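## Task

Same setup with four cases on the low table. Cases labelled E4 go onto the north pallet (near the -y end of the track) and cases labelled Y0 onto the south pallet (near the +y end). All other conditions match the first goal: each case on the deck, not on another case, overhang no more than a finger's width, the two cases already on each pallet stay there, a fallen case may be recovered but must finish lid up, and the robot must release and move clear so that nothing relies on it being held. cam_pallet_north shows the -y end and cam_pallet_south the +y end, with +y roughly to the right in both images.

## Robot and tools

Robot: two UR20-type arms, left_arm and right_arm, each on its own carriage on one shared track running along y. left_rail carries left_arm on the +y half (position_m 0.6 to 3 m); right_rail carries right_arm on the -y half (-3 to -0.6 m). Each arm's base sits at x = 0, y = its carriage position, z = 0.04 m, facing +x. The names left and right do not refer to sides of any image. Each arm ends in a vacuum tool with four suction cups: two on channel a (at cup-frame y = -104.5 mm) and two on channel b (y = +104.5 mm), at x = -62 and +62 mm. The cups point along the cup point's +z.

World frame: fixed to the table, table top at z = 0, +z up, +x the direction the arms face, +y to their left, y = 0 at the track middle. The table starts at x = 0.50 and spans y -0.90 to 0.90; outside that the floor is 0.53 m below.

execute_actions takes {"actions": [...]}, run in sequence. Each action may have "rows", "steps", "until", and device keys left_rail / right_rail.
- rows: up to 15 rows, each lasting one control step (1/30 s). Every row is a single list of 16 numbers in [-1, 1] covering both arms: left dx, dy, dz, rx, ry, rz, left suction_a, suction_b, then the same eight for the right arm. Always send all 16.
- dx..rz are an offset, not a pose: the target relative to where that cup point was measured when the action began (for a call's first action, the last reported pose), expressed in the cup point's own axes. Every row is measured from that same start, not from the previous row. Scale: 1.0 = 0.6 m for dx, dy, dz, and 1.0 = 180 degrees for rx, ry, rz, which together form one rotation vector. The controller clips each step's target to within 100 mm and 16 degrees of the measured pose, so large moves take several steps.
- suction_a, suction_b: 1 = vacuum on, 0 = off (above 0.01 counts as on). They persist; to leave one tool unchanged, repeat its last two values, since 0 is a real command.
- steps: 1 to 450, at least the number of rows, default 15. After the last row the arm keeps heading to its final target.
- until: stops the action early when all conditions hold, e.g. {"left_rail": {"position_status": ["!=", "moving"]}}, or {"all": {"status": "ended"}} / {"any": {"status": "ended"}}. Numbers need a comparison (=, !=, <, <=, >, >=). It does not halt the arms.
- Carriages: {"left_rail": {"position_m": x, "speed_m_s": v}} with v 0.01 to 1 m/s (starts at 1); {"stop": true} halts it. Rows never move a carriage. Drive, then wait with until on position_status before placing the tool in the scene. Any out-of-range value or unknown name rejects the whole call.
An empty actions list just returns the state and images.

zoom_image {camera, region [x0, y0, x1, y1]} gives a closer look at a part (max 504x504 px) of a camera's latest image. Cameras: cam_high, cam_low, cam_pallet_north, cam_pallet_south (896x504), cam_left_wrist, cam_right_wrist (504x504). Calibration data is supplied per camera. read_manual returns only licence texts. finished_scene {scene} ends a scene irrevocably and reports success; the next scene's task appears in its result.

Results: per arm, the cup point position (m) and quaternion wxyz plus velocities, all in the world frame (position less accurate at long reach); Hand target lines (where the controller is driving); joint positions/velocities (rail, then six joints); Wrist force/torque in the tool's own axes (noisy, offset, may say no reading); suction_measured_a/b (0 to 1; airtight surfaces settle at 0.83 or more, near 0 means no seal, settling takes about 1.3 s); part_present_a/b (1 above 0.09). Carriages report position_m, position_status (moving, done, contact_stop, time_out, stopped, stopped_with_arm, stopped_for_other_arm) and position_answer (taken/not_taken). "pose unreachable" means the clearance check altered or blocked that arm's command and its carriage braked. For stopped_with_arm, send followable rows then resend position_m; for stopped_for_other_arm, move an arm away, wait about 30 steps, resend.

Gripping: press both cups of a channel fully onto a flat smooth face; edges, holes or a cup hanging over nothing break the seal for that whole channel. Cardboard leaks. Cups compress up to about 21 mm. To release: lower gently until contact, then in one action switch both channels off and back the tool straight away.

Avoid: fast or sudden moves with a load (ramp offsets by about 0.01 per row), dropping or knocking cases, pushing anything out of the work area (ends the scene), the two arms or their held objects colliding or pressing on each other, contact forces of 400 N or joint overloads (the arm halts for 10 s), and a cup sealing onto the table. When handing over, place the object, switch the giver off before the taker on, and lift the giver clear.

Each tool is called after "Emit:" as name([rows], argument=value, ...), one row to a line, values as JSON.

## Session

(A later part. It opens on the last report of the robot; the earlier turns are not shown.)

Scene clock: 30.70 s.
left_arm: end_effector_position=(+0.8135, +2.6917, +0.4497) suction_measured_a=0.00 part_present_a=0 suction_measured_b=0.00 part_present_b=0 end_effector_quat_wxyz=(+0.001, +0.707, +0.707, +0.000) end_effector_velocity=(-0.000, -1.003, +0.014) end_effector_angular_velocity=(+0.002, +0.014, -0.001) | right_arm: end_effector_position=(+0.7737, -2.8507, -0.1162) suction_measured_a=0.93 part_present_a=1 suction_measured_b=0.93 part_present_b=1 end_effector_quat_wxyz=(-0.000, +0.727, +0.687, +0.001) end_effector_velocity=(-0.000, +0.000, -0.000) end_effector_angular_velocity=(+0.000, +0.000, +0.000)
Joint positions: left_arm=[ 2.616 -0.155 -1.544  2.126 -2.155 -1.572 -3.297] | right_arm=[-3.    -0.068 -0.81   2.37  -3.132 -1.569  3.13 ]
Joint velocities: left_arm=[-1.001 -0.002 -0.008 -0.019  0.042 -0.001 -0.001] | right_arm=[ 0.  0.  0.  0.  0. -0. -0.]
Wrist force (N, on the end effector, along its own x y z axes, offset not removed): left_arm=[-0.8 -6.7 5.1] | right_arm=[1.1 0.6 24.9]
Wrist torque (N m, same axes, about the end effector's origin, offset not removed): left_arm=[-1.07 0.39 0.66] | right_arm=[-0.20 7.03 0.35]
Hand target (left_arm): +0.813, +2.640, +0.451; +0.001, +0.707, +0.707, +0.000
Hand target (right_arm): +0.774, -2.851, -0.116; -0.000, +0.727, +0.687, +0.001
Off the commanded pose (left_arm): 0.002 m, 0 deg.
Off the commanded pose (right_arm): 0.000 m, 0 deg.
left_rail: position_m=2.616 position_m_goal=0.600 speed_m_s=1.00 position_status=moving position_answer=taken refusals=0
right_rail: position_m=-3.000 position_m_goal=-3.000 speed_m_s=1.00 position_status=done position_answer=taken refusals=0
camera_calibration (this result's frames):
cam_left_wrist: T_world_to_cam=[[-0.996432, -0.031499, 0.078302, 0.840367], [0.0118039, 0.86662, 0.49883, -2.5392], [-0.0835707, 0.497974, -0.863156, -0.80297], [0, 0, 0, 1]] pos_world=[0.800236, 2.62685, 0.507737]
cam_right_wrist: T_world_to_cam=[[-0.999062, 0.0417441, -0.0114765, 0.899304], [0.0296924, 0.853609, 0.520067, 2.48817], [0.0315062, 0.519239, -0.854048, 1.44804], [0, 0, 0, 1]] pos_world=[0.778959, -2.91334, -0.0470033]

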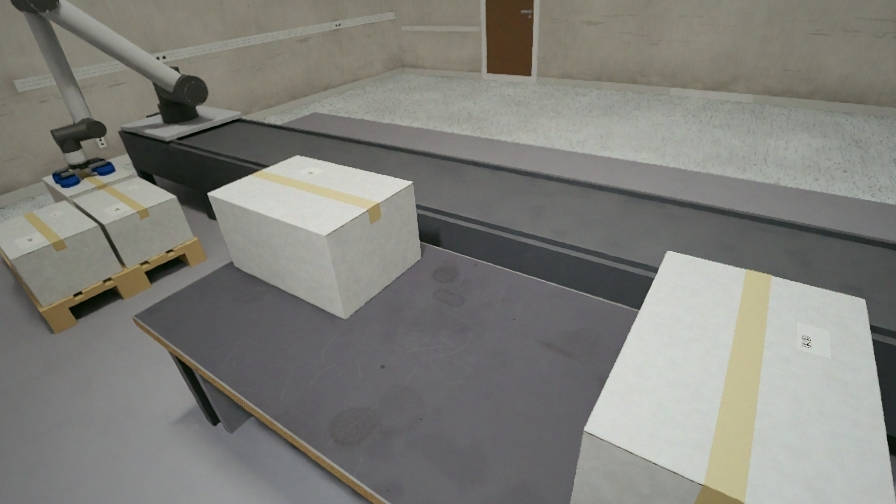

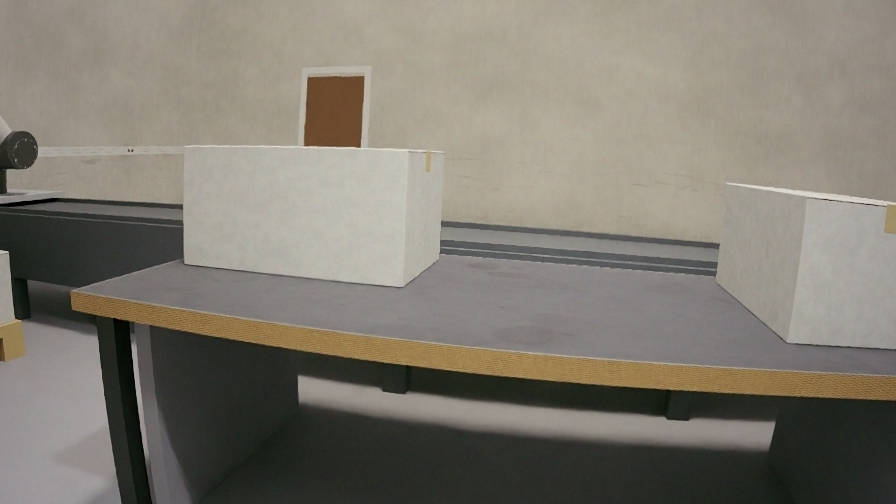

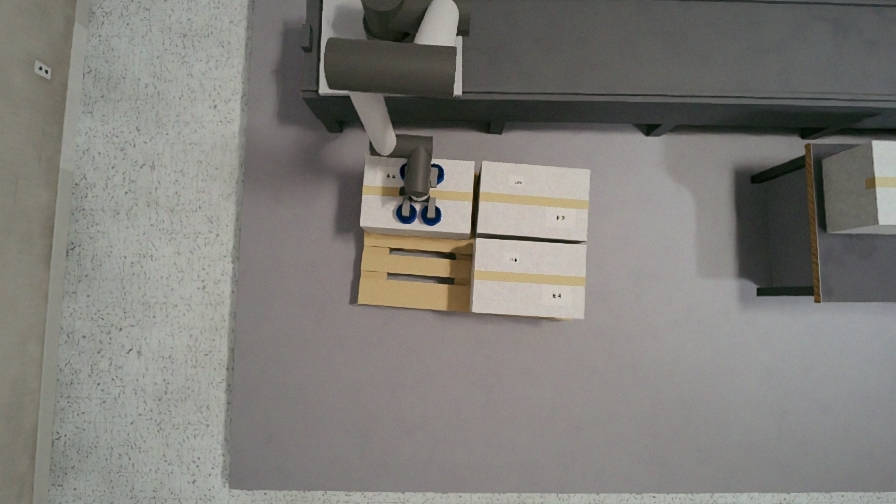

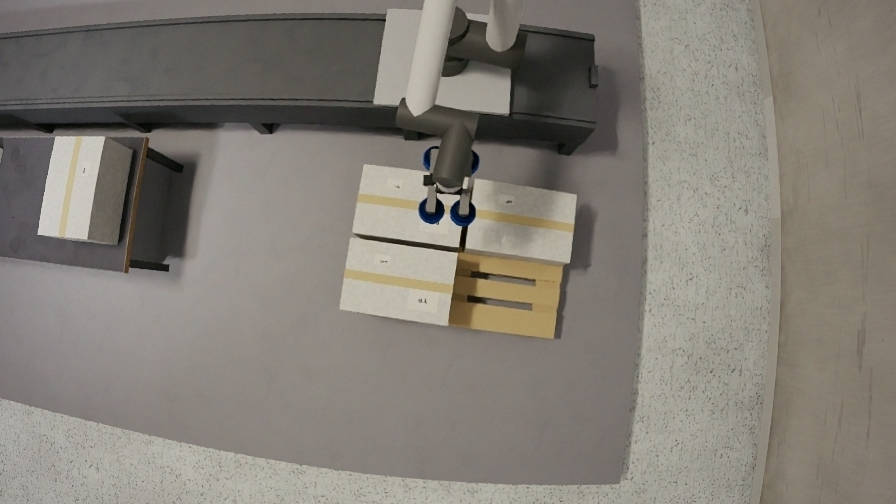

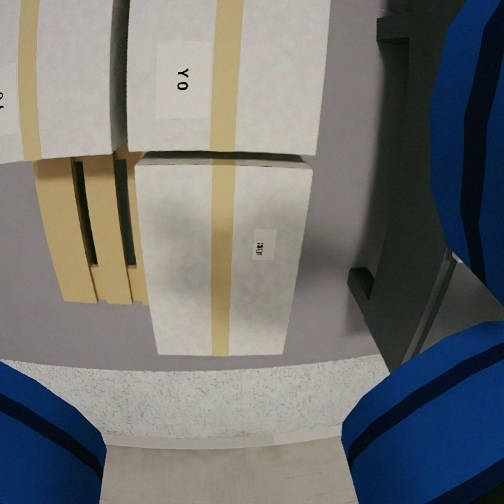

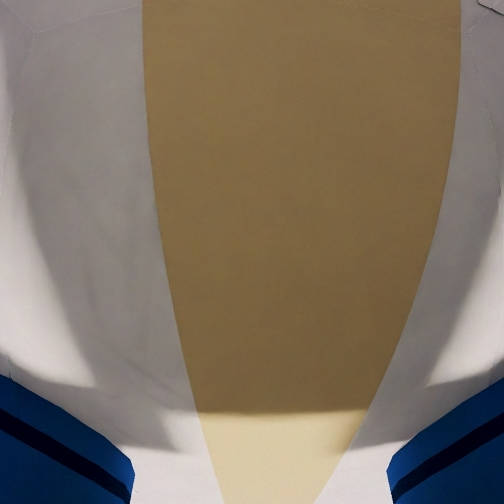

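Emit:
execute_actions([
  {"steps":1},
  {"rows":[[-0.1,0,0,0,0,0,0,0,0,0,0.002,0,0,0,1,1],[-0.3,0,0,0,0,0,0,0,0,0,0.004,0,0,0,1,1],[-1,-0.09,-0.05,0,0,0,0,0,0,0,0.006,0,0,0,1,1],[-1,-0.09,-0.05,0,0,0,0,0,0,0,0.008,0,0,0,1,1]],"steps":14},
])

Emit:
execute_actions([
  {"steps":1},
  {"rows":[[-1,-0.05,-0.03,0,0,0,0,0,0,0,0.0015,0,0,0,1,1],[-1,-0.05,-0.03,0,0,0,0,0,0,0,0.003,0,0,0,1,1]],"steps":10},
])

Scene clock: 31.53 s.
left_arm: end_effector_position=(+0.7901, +1.6264, +0.4626) suction_measured_a=0.00 part_present_a=0 suction_measured_b=0.00 part_present_b=0 end_effector_quat_wxyz=(+0.002, +0.709, +0.705, -0.001) end_effector_velocity=(-0.063, -1.574, +0.035) end_effector_angular_velocity=(-0.002, -0.001, -0.007) | right_arm: end_effector_position=(+0.7737, -2.8507, -0.1210) suction_measured_a=0.93 part_present_a=1 suction_measured_b=0.93 part_present_b=1 end_effector_quat_wxyz=(-0.000, +0.727, +0.687, +0.001) end_effector_velocity=(+0.000, -0.000, -0.001) end_effector_angular_velocity=(-0.000, -0.000, +0.000)
Joint positions: left_arm=[ 1.782 -0.446 -1.567  2.128 -2.135 -1.575 -3.583] | right_arm=[-3.    -0.068 -0.802  2.369 -3.139 -1.569  3.13 ]
Joint velocities: left_arm=[-1.    -0.698  0.033 -0.088  0.051  0.    -0.691] | right_arm=[ 0.     0.     0.001 -0.    -0.001  0.    -0.   ]
Wrist force (N, on the end effector, along its own x y z axes, offset not removed): left_arm=[0.1 -5.5 4.1] | right_arm=[2.3 6.3 26.9]
Wrist torque (N m, same axes, about the end effector's origin, offset not removed): left_arm=[-0.86 0.15 0.61] | right_arm=[0.35 6.97 0.34]
Hand target (left_arm): +0.780, +1.501, +0.467; +0.002, +0.709, +0.706, -0.001
Hand target (right_arm): +0.774, -2.851, -0.121; -0.000, +0.727, +0.687, +0.001
Off the commanded pose (left_arm): 0.370 m, 0 deg; position clipped at the last step of the last action.
Off the commanded pose (right_arm): 0.000 m, 0 deg.
left_rail: position_m=1.782 position_m_goal=0.600 speed_m_s=1.00 position_status=moving position_answer=taken refusals=0
right_rail: position_m=-3.000 position_m_goal=-3.000 speed_m_s=1.00 position_status=done position_answer=taken refusals=0
camera_calibration (this result's frames):
cam_left_wrist: T_world_to_cam=[[-0.996433, -0.0263229, 0.0801745, 0.773199], [0.0169535, 0.868283, 0.495779, -1.62749], [-0.0826645, 0.49537, -0.86474, -0.259008], [0, 0, 0, 1]] pos_world=[0.776622, 1.56178, 0.52091]
cam_right_wrist: T_world_to_cam=[[-0.999062, 0.0417432, -0.0114742, 0.899247], [0.0296929, 0.853609, 0.520067, 2.49063], [0.0315038, 0.519239, -0.854048, 1.444], [0, 0, 0, 1]] pos_world=[0.778958, -2.91334, -0.0517328]

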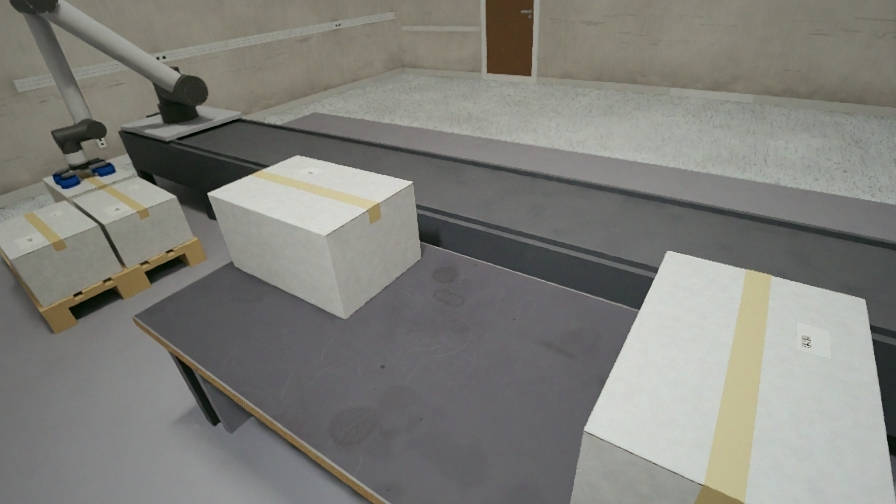

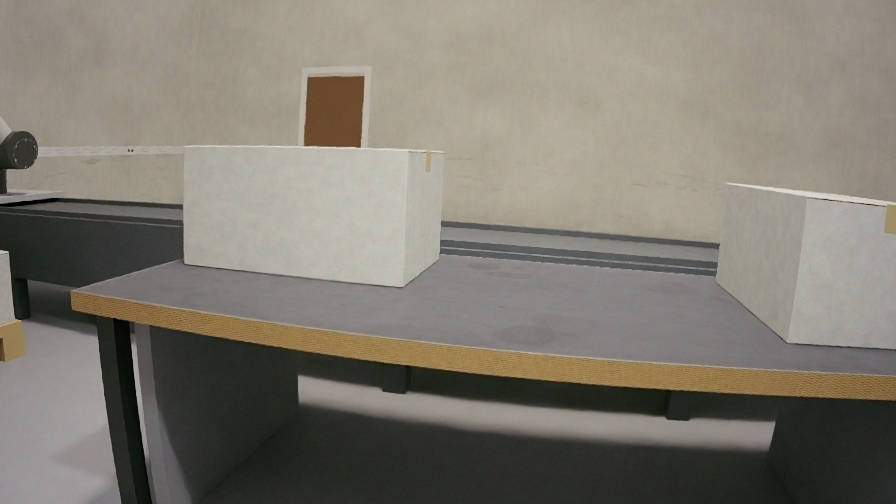

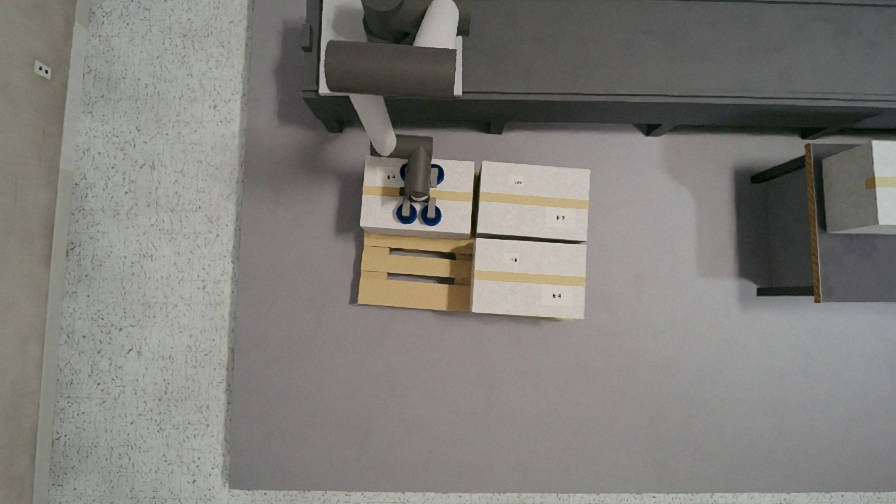

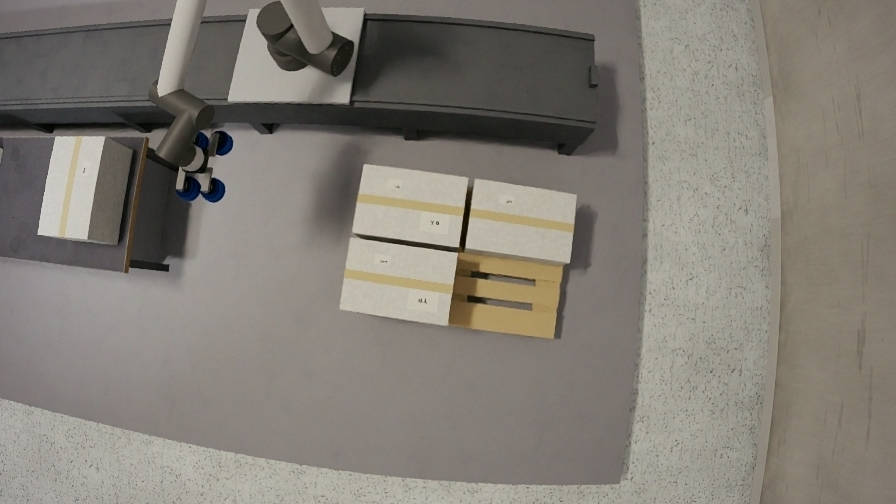

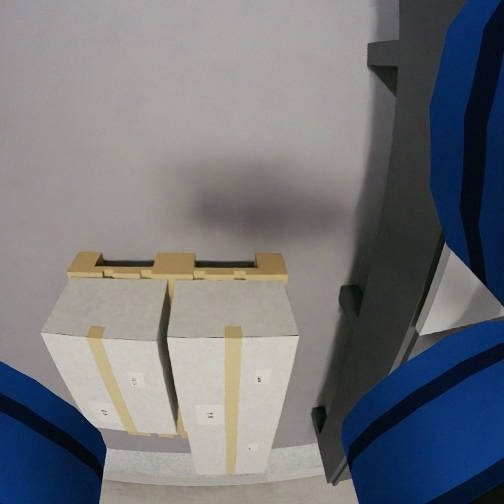

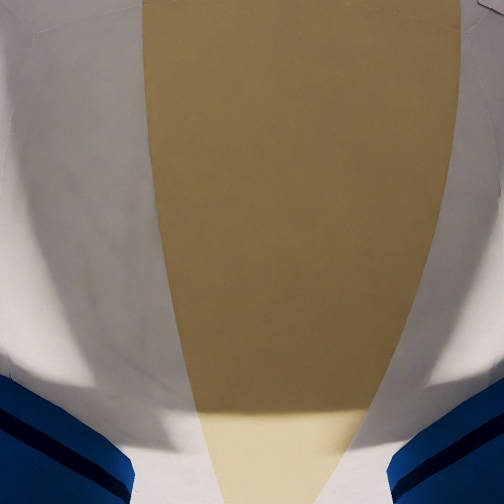

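Scene clock: 31.90 s.
left_arm: end_effector_position=(+0.7712, +1.0445, +0.4725) suction_measured_a=0.00 part_present_a=0 suction_measured_b=0.00 part_present_b=0 end_effector_quat_wxyz=(+0.003, +0.710, +0.704, -0.003) end_effector_velocity=(-0.051, -1.589, +0.024) end_effector_angular_velocity=(-0.003, +0.001, -0.005) | right_arm: end_effector_position=(+0.7737, -2.8507, -0.1227) suction_measured_a=0.93 part_present_a=1 suction_measured_b=0.93 part_present_b=1 end_effector_quat_wxyz=(-0.000, +0.727, +0.687, +0.001) end_effector_velocity=(+0.000, -0.000, -0.001) end_effector_angular_velocity=(-0.000, -0.000, -0.000)
Joint positions: left_arm=[ 1.416 -0.684 -1.515  2.059 -2.119 -1.576 -3.817] | right_arm=[-3.    -0.068 -0.799  2.369 -3.142 -1.569  3.13 ]
Joint velocities: left_arm=[-1.    -0.587  0.225 -0.279  0.049  0.    -0.582] | right_arm=[ 0.     0.     0.002 -0.    -0.002 -0.     0.   ]
Wrist force (N, on the end effector, along its own x y z axes, offset not removed): left_arm=[1.7 -6.7 4.8] | right_arm=[1.4 8.9 23.5]
Wrist torque (N m, same axes, about the end effector's origin, offset not removed): left_arm=[-1.03 -0.05 0.73] | right_arm=[0.64 7.04 0.32]
Hand target (left_arm): +0.763, +0.919, +0.475; +0.003, +0.710, +0.704, -0.002
Hand target (right_arm): +0.774, -2.851, -0.123; -0.000, +0.727, +0.687, +0.001
Off the commanded pose (left_arm): 0.404 m, 0 deg; position clipped at the last step of the last action.
Off the commanded pose (right_arm): 0.000 m, 0 deg.
left_rail: position_m=1.416 position_m_goal=0.600 speed_m_s=1.00 position_status=moving position_answer=taken refusals=0
right_rail: position_m=-3.000 position_m_goal=-3.000 speed_m_s=1.00 position_status=done position_answer=taken refusals=0
camera_calibration (this result's frames):
cam_left_wrist: T_world_to_cam=[[-0.996489, -0.0225435, 0.0806261, 0.734196], [0.0202562, 0.869522, 0.493478, -1.12958], [-0.0812309, 0.493379, -0.866013, 0.0377181], [0, 0, 0, 1]] pos_world=[0.757564, 0.980139, 0.530893]
cam_right_wrist: T_world_to_cam=[[-0.999063, 0.0417431, -0.0114695, 0.899226], [0.0296952, 0.853609, 0.520067, 2.49153], [0.0314997, 0.519239, -0.854048, 1.44251], [0, 0, 0, 1]] pos_world=[0.778957, -2.91334, -0.053475]

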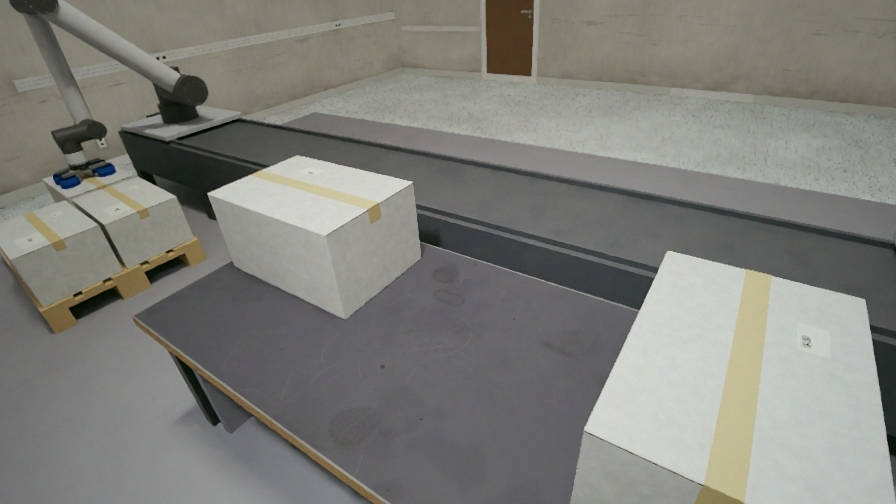

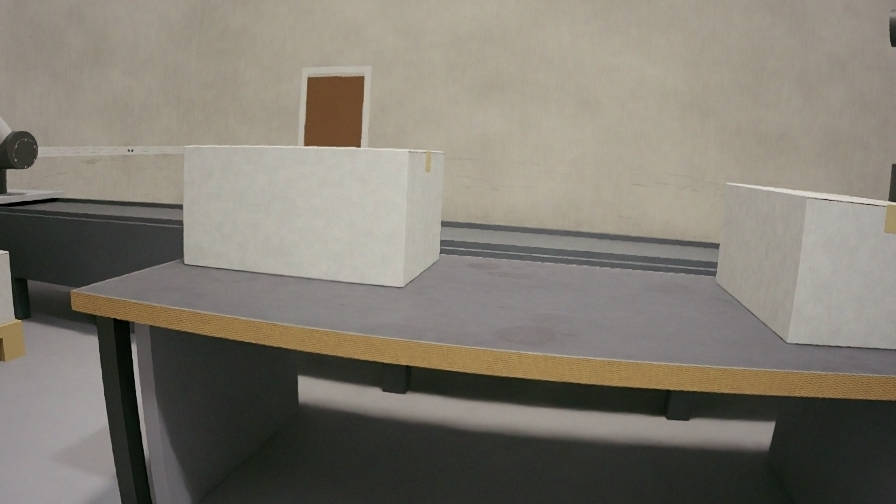

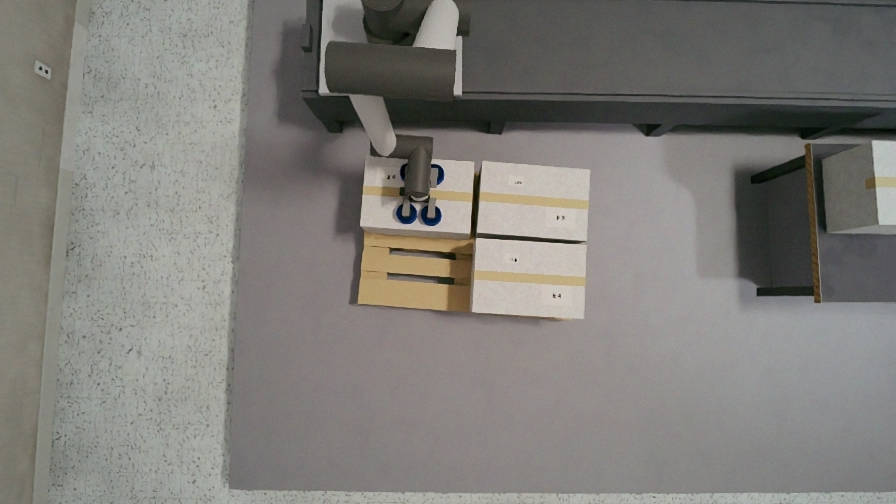

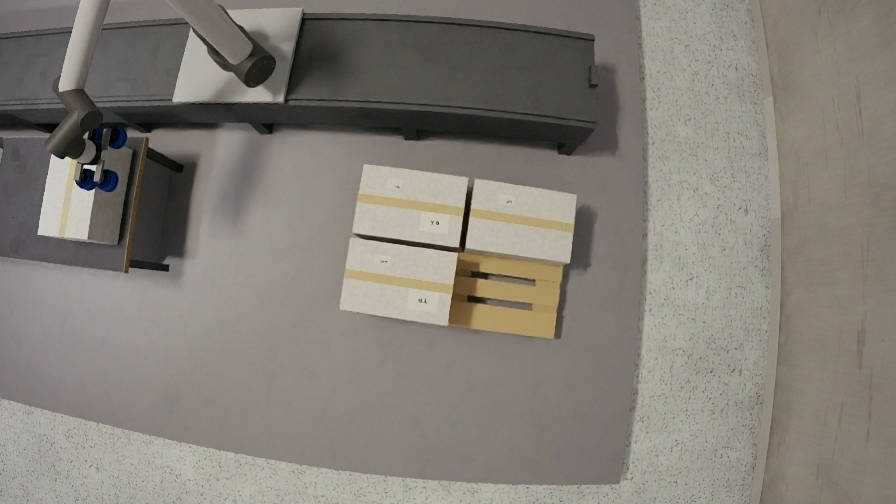

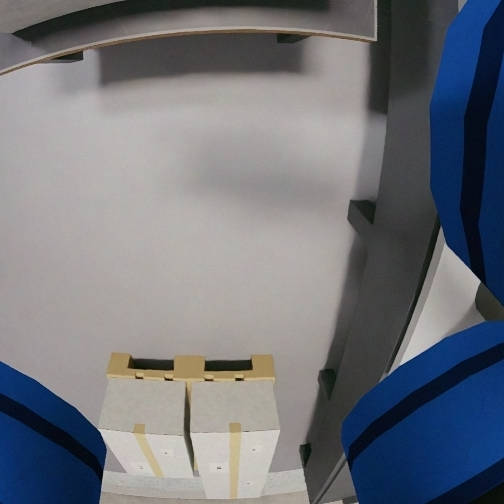

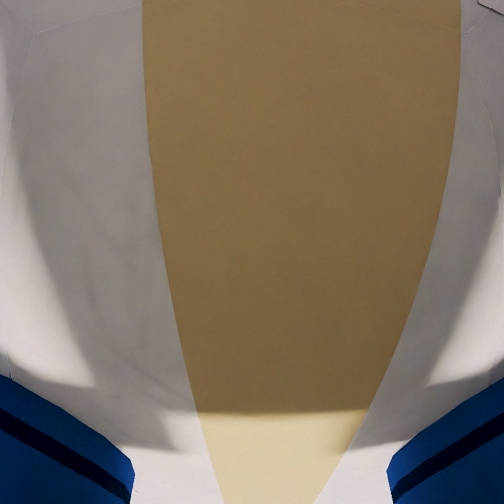

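Emit:
execute_actions([
  {"steps":1},
  {"rows":[[-1,0,0,0,0,0,0,0,0,0,0.002,0,0,0,1,1]],"steps":9},
])

Scene clock: 32.43 s.
left_arm: end_effector_position=(+0.7540, +0.2706, +0.4770) suction_measured_a=0.00 part_present_a=0 suction_measured_b=0.00 part_present_b=0 end_effector_quat_wxyz=(+0.003, +0.711, +0.704, -0.003) end_effector_velocity=(-0.037, -1.589, +0.003) end_effector_angular_velocity=(-0.003, +0.001, -0.005) | right_arm: end_effector_position=(+0.7737, -2.8507, -0.1239) suction_measured_a=0.93 part_present_a=1 suction_measured_b=0.93 part_present_b=1 end_effector_quat_wxyz=(-0.000, +0.727, +0.687, +0.001) end_effector_velocity=(+0.000, -0.000, -0.001) end_effector_angular_velocity=(-0.000, -0.000, +0.000)
Joint positions: left_arm=[ 0.882 -0.889 -1.389  1.906 -2.095 -1.576 -4.02 ] | right_arm=[-3.    -0.068 -0.797  2.368 -3.143 -1.569  3.13 ]
Joint velocities: left_arm=[-1.    -0.421  0.372 -0.467  0.091  0.    -0.416] | right_arm=[ 0.     0.     0.001 -0.    -0.001  0.    -0.   ]
Wrist force (N, on the end effector, along its own x y z axes, offset not removed): left_arm=[0.2 -5.6 3.3] | right_arm=[8.0 5.9 21.7]
Wrist torque (N m, same axes, about the end effector's origin, offset not removed): left_arm=[-0.87 0.23 0.66] | right_arm=[0.44 6.12 0.30]
Hand target (left_arm): +0.749, +0.145, +0.478; +0.004, +0.711, +0.704, -0.003
Hand target (right_arm): +0.774, -2.851, -0.124; -0.000, +0.727, +0.687, +0.001
Off the commanded pose (left_arm): 0.429 m, 0 deg; position clipped at the last step of the last action.
Off the commanded pose (right_arm): 0.000 m, 0 deg.
left_rail: position_m=0.882 position_m_goal=0.600 speed_m_s=1.00 position_status=moving position_answer=taken refusals=0
right_rail: position_m=-3.000 position_m_goal=-3.000 speed_m_s=1.00 position_status=done position_answer=taken refusals=0
camera_calibration (this result's frames):
cam_left_wrist: T_world_to_cam=[[-0.996565, -0.0204786, 0.0802471, 0.698908], [0.0217492, 0.870225, 0.492173, -0.45917], [-0.0799121, 0.492228, -0.86679, 0.421786], [0, 0, 0, 1]] pos_world=[0.7402, 0.206279, 0.535506]
cam_right_wrist: T_world_to_cam=[[-0.999063, 0.0417428, -0.0114709, 0.899211], [0.0296942, 0.853609, 0.520067, 2.49216], [0.0315007, 0.519239, -0.854048, 1.44148], [0, 0, 0, 1]] pos_world=[0.778958, -2.91334, -0.0546861]

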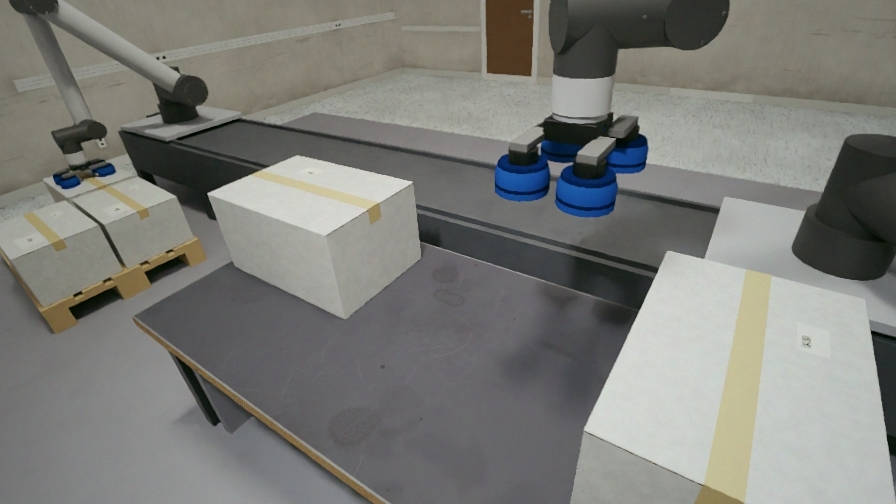

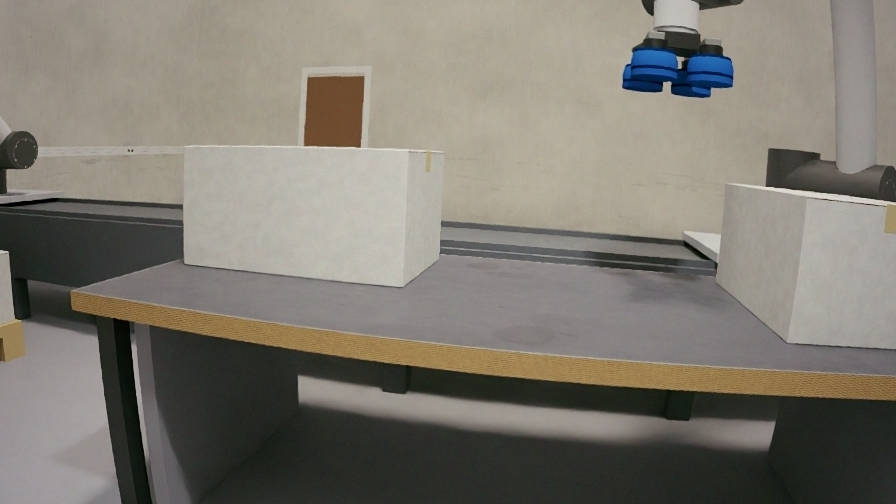

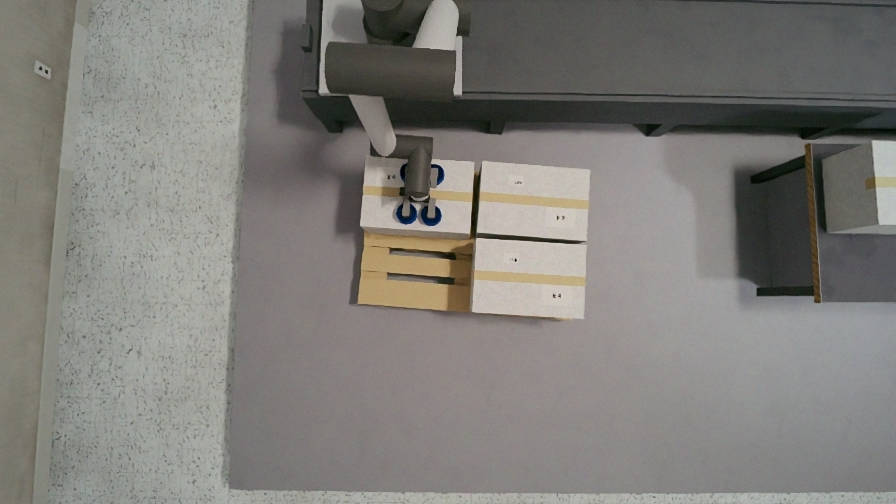

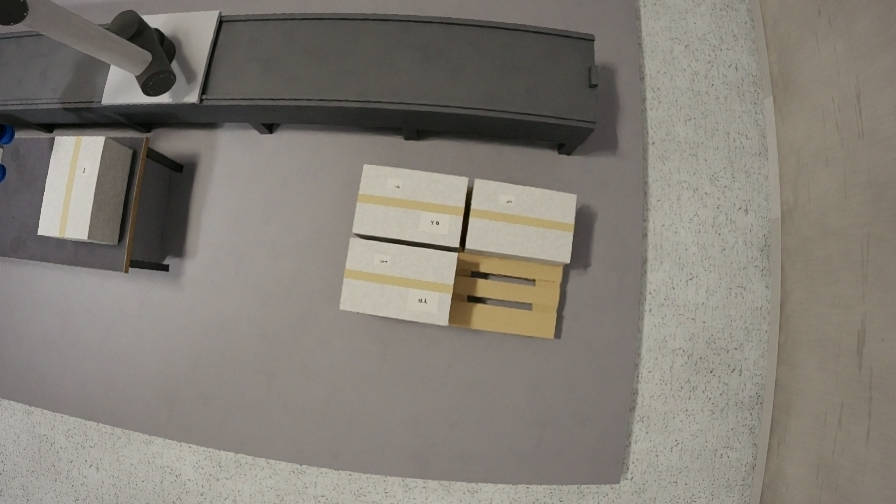

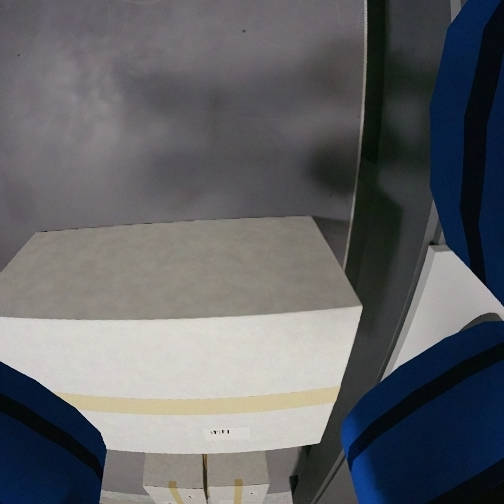

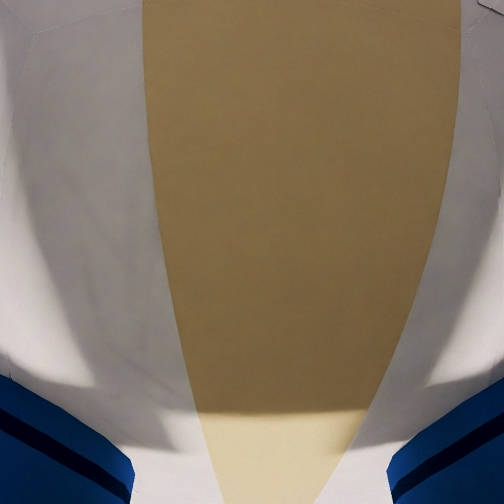

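Emit:
execute_actions([
  {"steps":1},
  {"rows":[[-0.75,0.04,0,0,0,0,0,0,0,0,0.002,0,0,0,1,1]],"steps":9},
])

Scene clock: 32.90 s.
left_arm: end_effector_position=(+0.7452, -0.2403, +0.4767) suction_measured_a=0.00 part_present_a=0 suction_measured_b=0.00 part_present_b=0 end_effector_quat_wxyz=(+0.004, +0.711, +0.703, -0.003) end_effector_velocity=(-0.004, -0.707, -0.001) end_effector_angular_velocity=(-0.004, -0.001, -0.003) | right_arm: end_effector_position=(+0.7737, -2.8507, -0.1251) suction_measured_a=0.93 part_present_a=1 suction_measured_b=0.93 part_present_b=1 end_effector_quat_wxyz=(-0.000, +0.727, +0.687, +0.001) end_effector_velocity=(+0.000, -0.000, -0.001) end_effector_angular_velocity=(-0.000, -0.000, +0.000)
Joint positions: left_arm=[ 0.604 -1.026 -1.223  1.683 -2.04  -1.575 -4.156] | right_arm=[-3.    -0.068 -0.795  2.368 -3.145 -1.569  3.13 ]
Joint velocities: left_arm=[-0.135 -0.271  0.453 -0.653  0.195  0.002 -0.268] | right_arm=[ 0.     0.     0.001 -0.    -0.001  0.     0.   ]
Wrist force (N, on the end effector, along its own x y z axes, offset not removed): left_arm=[-6.4 -5.4 2.6] | right_arm=[2.1 5.3 28.9]
Wrist torque (N m, same axes, about the end effector's origin, offset not removed): left_arm=[-0.88 0.96 0.65] | right_arm=[0.45 6.92 0.28]
Hand target (left_arm): +0.745, -0.317, +0.478; +0.006, +0.711, +0.703, -0.004
Hand target (right_arm): +0.774, -2.851, -0.125; -0.000, +0.727, +0.687, +0.001
Off the commanded pose (left_arm): 0.282 m, 0 deg; position clipped at the last step of the last action.
Off the commanded pose (right_arm): 0.000 m, 0 deg.
left_rail: position_m=0.604 position_m_goal=0.600 speed_m_s=1.00 position_status=moving position_answer=taken refusals=0
right_rail: position_m=-3.000 position_m_goal=-3.000 speed_m_s=1.00 position_status=done position_answer=taken refusals=0
camera_calibration (this result's frames):
cam_left_wrist: T_world_to_cam=[[-0.996644, -0.0187707, 0.0796763, 0.680476], [0.0228202, 0.871053, 0.490659, -0.0141997], [-0.0786123, 0.490831, -0.867701, 0.671397], [0, 0, 0, 1]] pos_world=[0.731296, -0.304401, 0.535321]
cam_right_wrist: T_world_to_cam=[[-0.999063, 0.041742, -0.0114727, 0.899195], [0.0296926, 0.853609, 0.520067, 2.49278], [0.0315018, 0.519239, -0.854048, 1.44046], [0, 0, 0, 1]] pos_world=[0.778958, -2.91334, -0.0558768]

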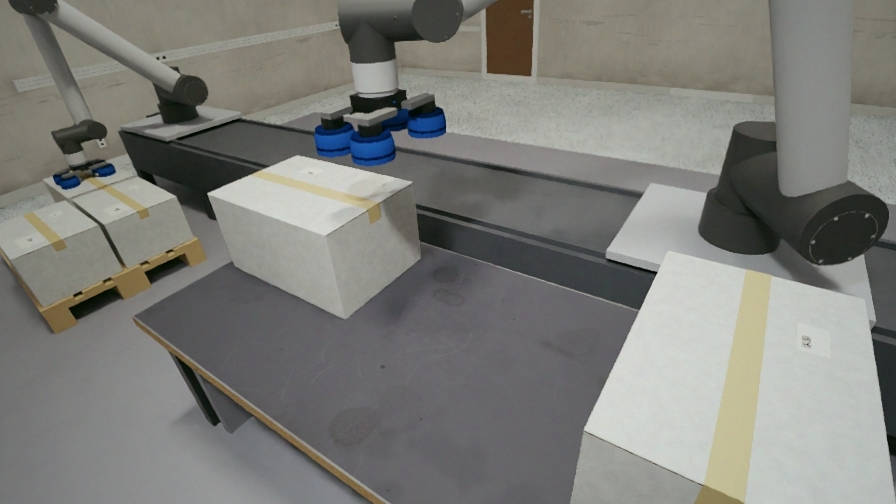

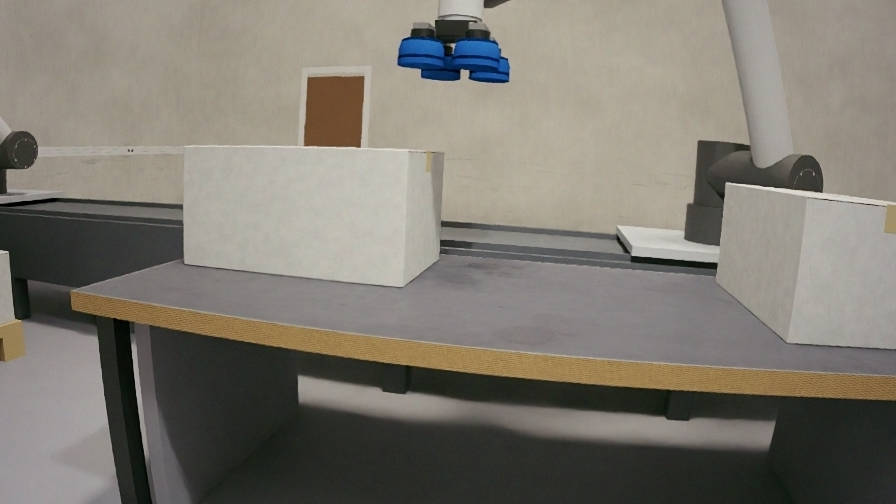

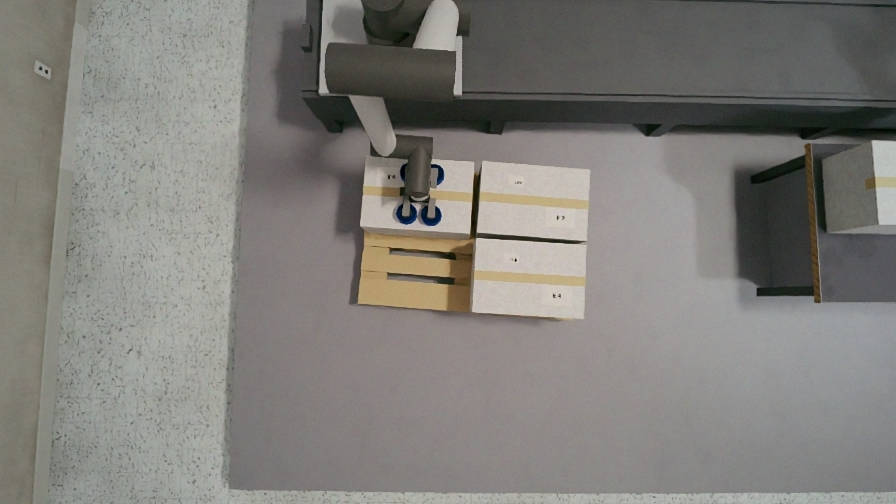

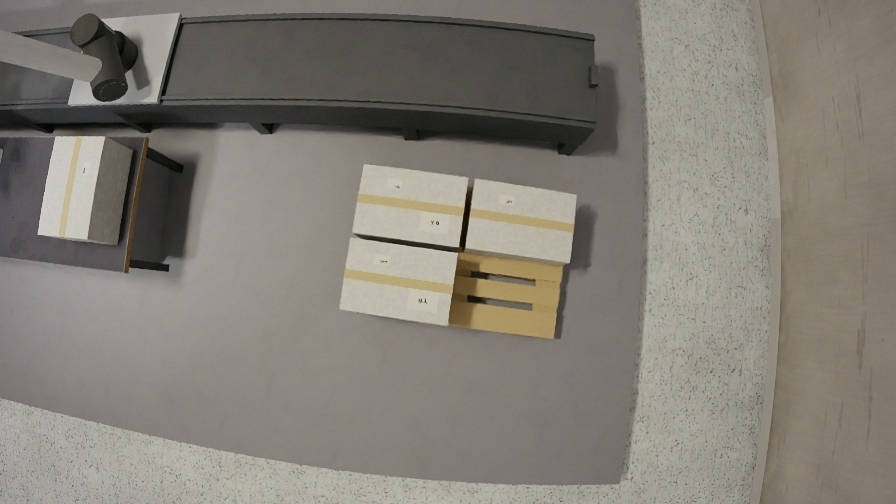

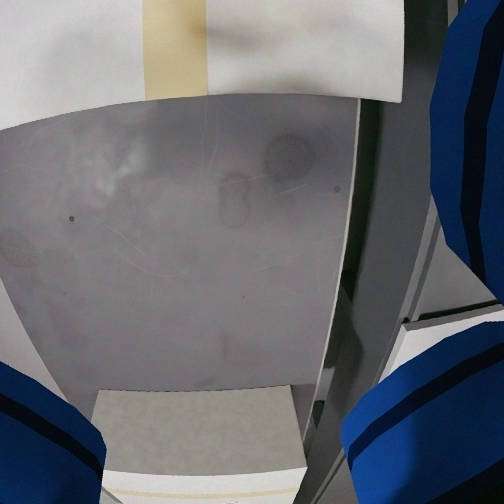

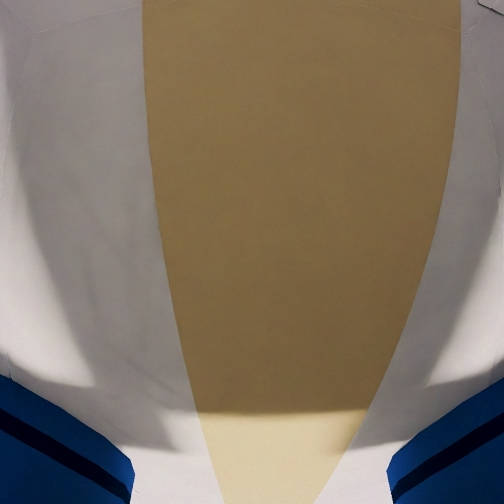

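Emit:
execute_actions([
  {"rows":[[-0.545,0.035,0,0,0.0032,-0.0036,0,0,0,0,0.002,0,0,0,1,1]],"steps":20},
])

Scene clock: 33.87 s.
left_arm: end_effector_position=(+0.7614, -0.5678, +0.4799) suction_measured_a=0.00 part_present_a=0 suction_measured_b=0.00 part_present_b=0 end_effector_quat_wxyz=(+0.001, +0.707, +0.707, +0.000) end_effector_velocity=(+0.018, -0.045, +0.005) end_effector_angular_velocity=(+0.012, +0.006, +0.002) | right_arm: end_effector_position=(+0.7737, -2.8507, -0.1263) suction_measured_a=0.93 part_present_a=1 suction_measured_b=0.93 part_present_b=1 end_effector_quat_wxyz=(-0.000, +0.727, +0.687, +0.001) end_effector_velocity=(-0.000, +0.000, -0.000) end_effector_angular_velocity=(+0.000, +0.000, +0.000)
Joint positions: left_arm=[ 0.6   -1.138 -0.926  1.2   -1.848 -1.569 -4.279] | right_arm=[-3.    -0.068 -0.793  2.368 -3.147 -1.569  3.13 ]
Joint velocities: left_arm=[ 0.    -0.002  0.06  -0.114  0.068  0.    -0.004] | right_arm=[ 0.  0.  0. -0. -0. -0. -0.]
Wrist force (N, on the end effector, along its own x y z axes, offset not removed): left_arm=[-1.6 -7.1 4.6] | right_arm=[1.5 2.7 26.4]
Wrist torque (N m, same axes, about the end effector's origin, offset not removed): left_arm=[-1.16 0.33 0.60] | right_arm=[-0.19 7.03 0.19]
Hand target (left_arm): +0.763, -0.572, +0.480; +0.001, +0.707, +0.707, +0.000
Hand target (right_arm): +0.774, -2.851, -0.126; -0.000, +0.727, +0.687, +0.001
Off the commanded pose (left_arm): 0.004 m, 0 deg.
Off the commanded pose (right_arm): 0.000 m, 0 deg.
left_rail: position_m=0.600 position_m_goal=0.600 speed_m_s=1.00 position_status=done position_answer=taken refusals=0
right_rail: position_m=-3.000 position_m_goal=-3.000 speed_m_s=1.00 position_status=done position_answer=taken refusals=0
camera_calibration (this result's frames):
cam_left_wrist: T_world_to_cam=[[-0.996448, -0.0306132, 0.078452, 0.683908], [0.0126058, 0.866868, 0.498378, 0.270812], [-0.0832645, 0.497596, -0.863403, 0.841578], [0, 0, 0, 1]] pos_world=[0.748138, -0.632587, 0.538]
cam_right_wrist: T_world_to_cam=[[-0.999063, 0.0417418, -0.0114738, 0.899181], [0.0296918, 0.853609, 0.520067, 2.49341], [0.0315026, 0.519239, -0.854048, 1.43943], [0, 0, 0, 1]] pos_world=[0.778958, -2.91334, -0.0570762]

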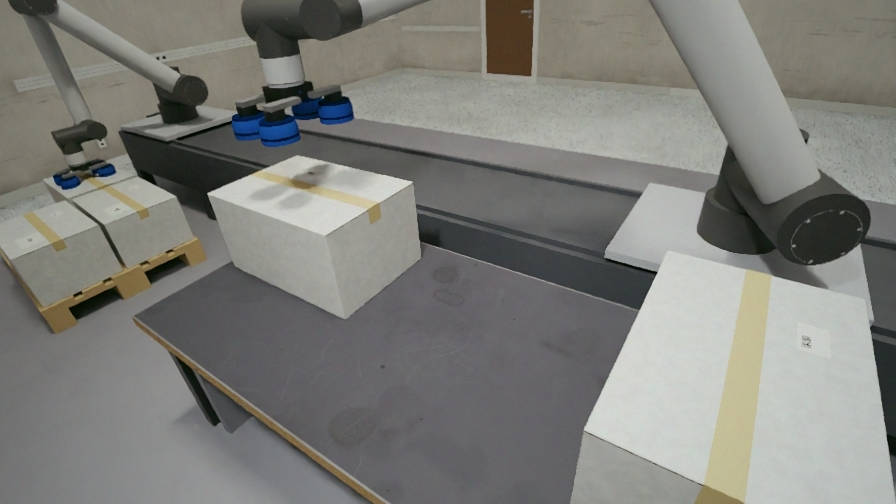

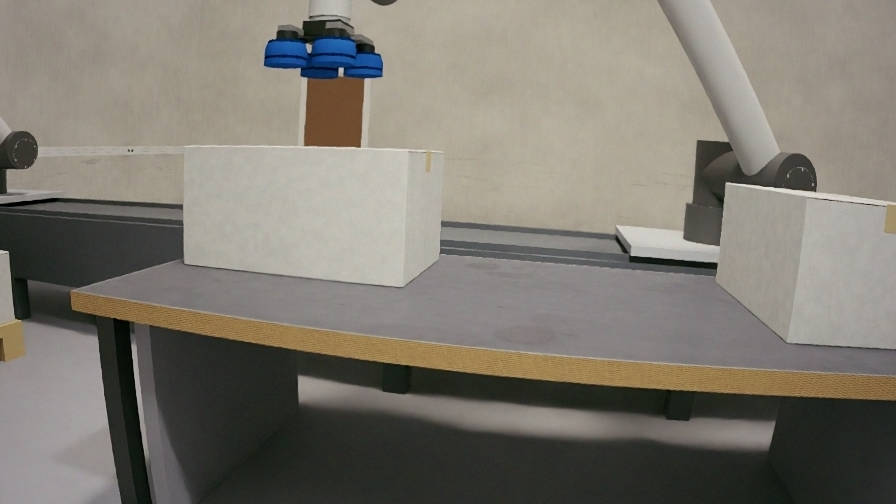

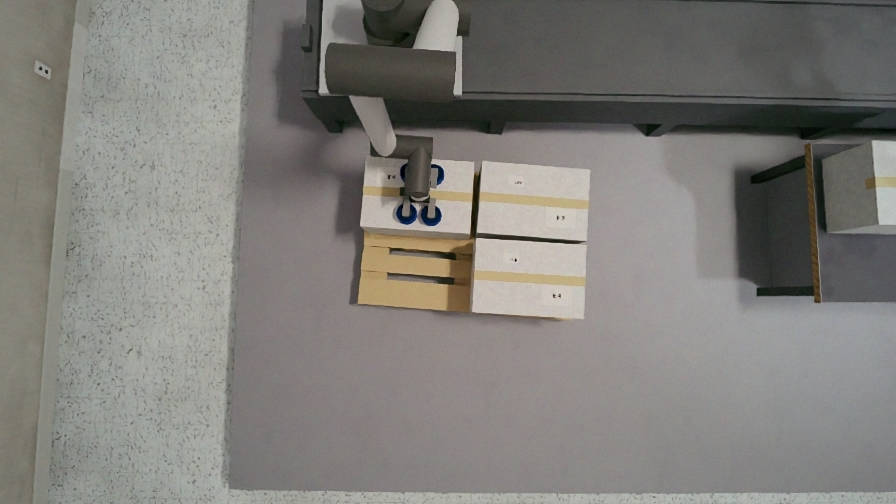

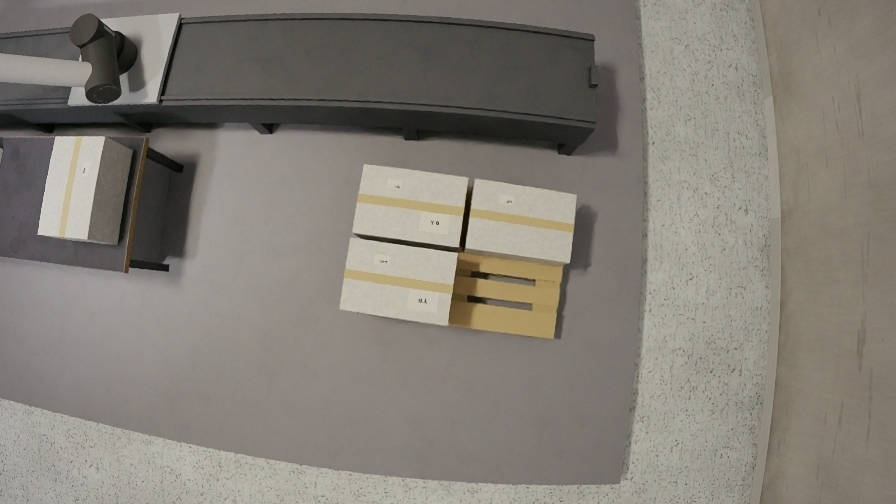

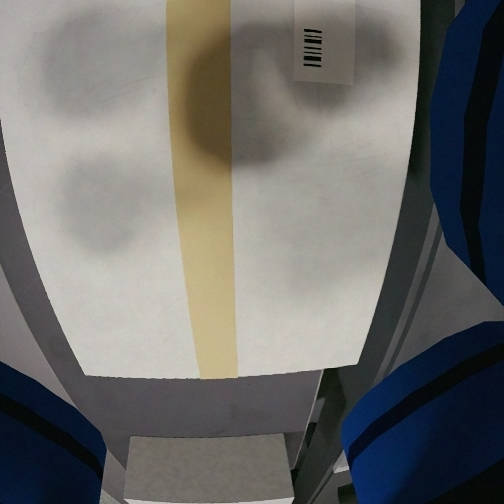

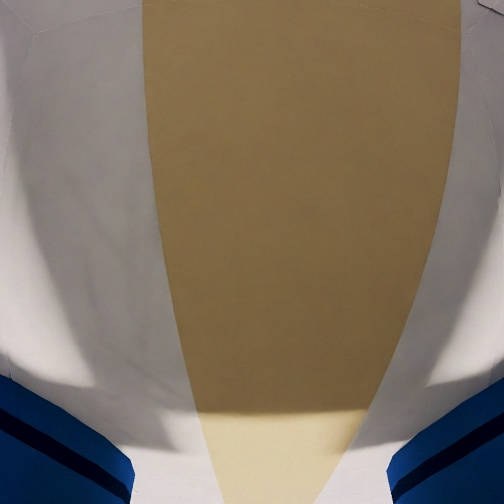

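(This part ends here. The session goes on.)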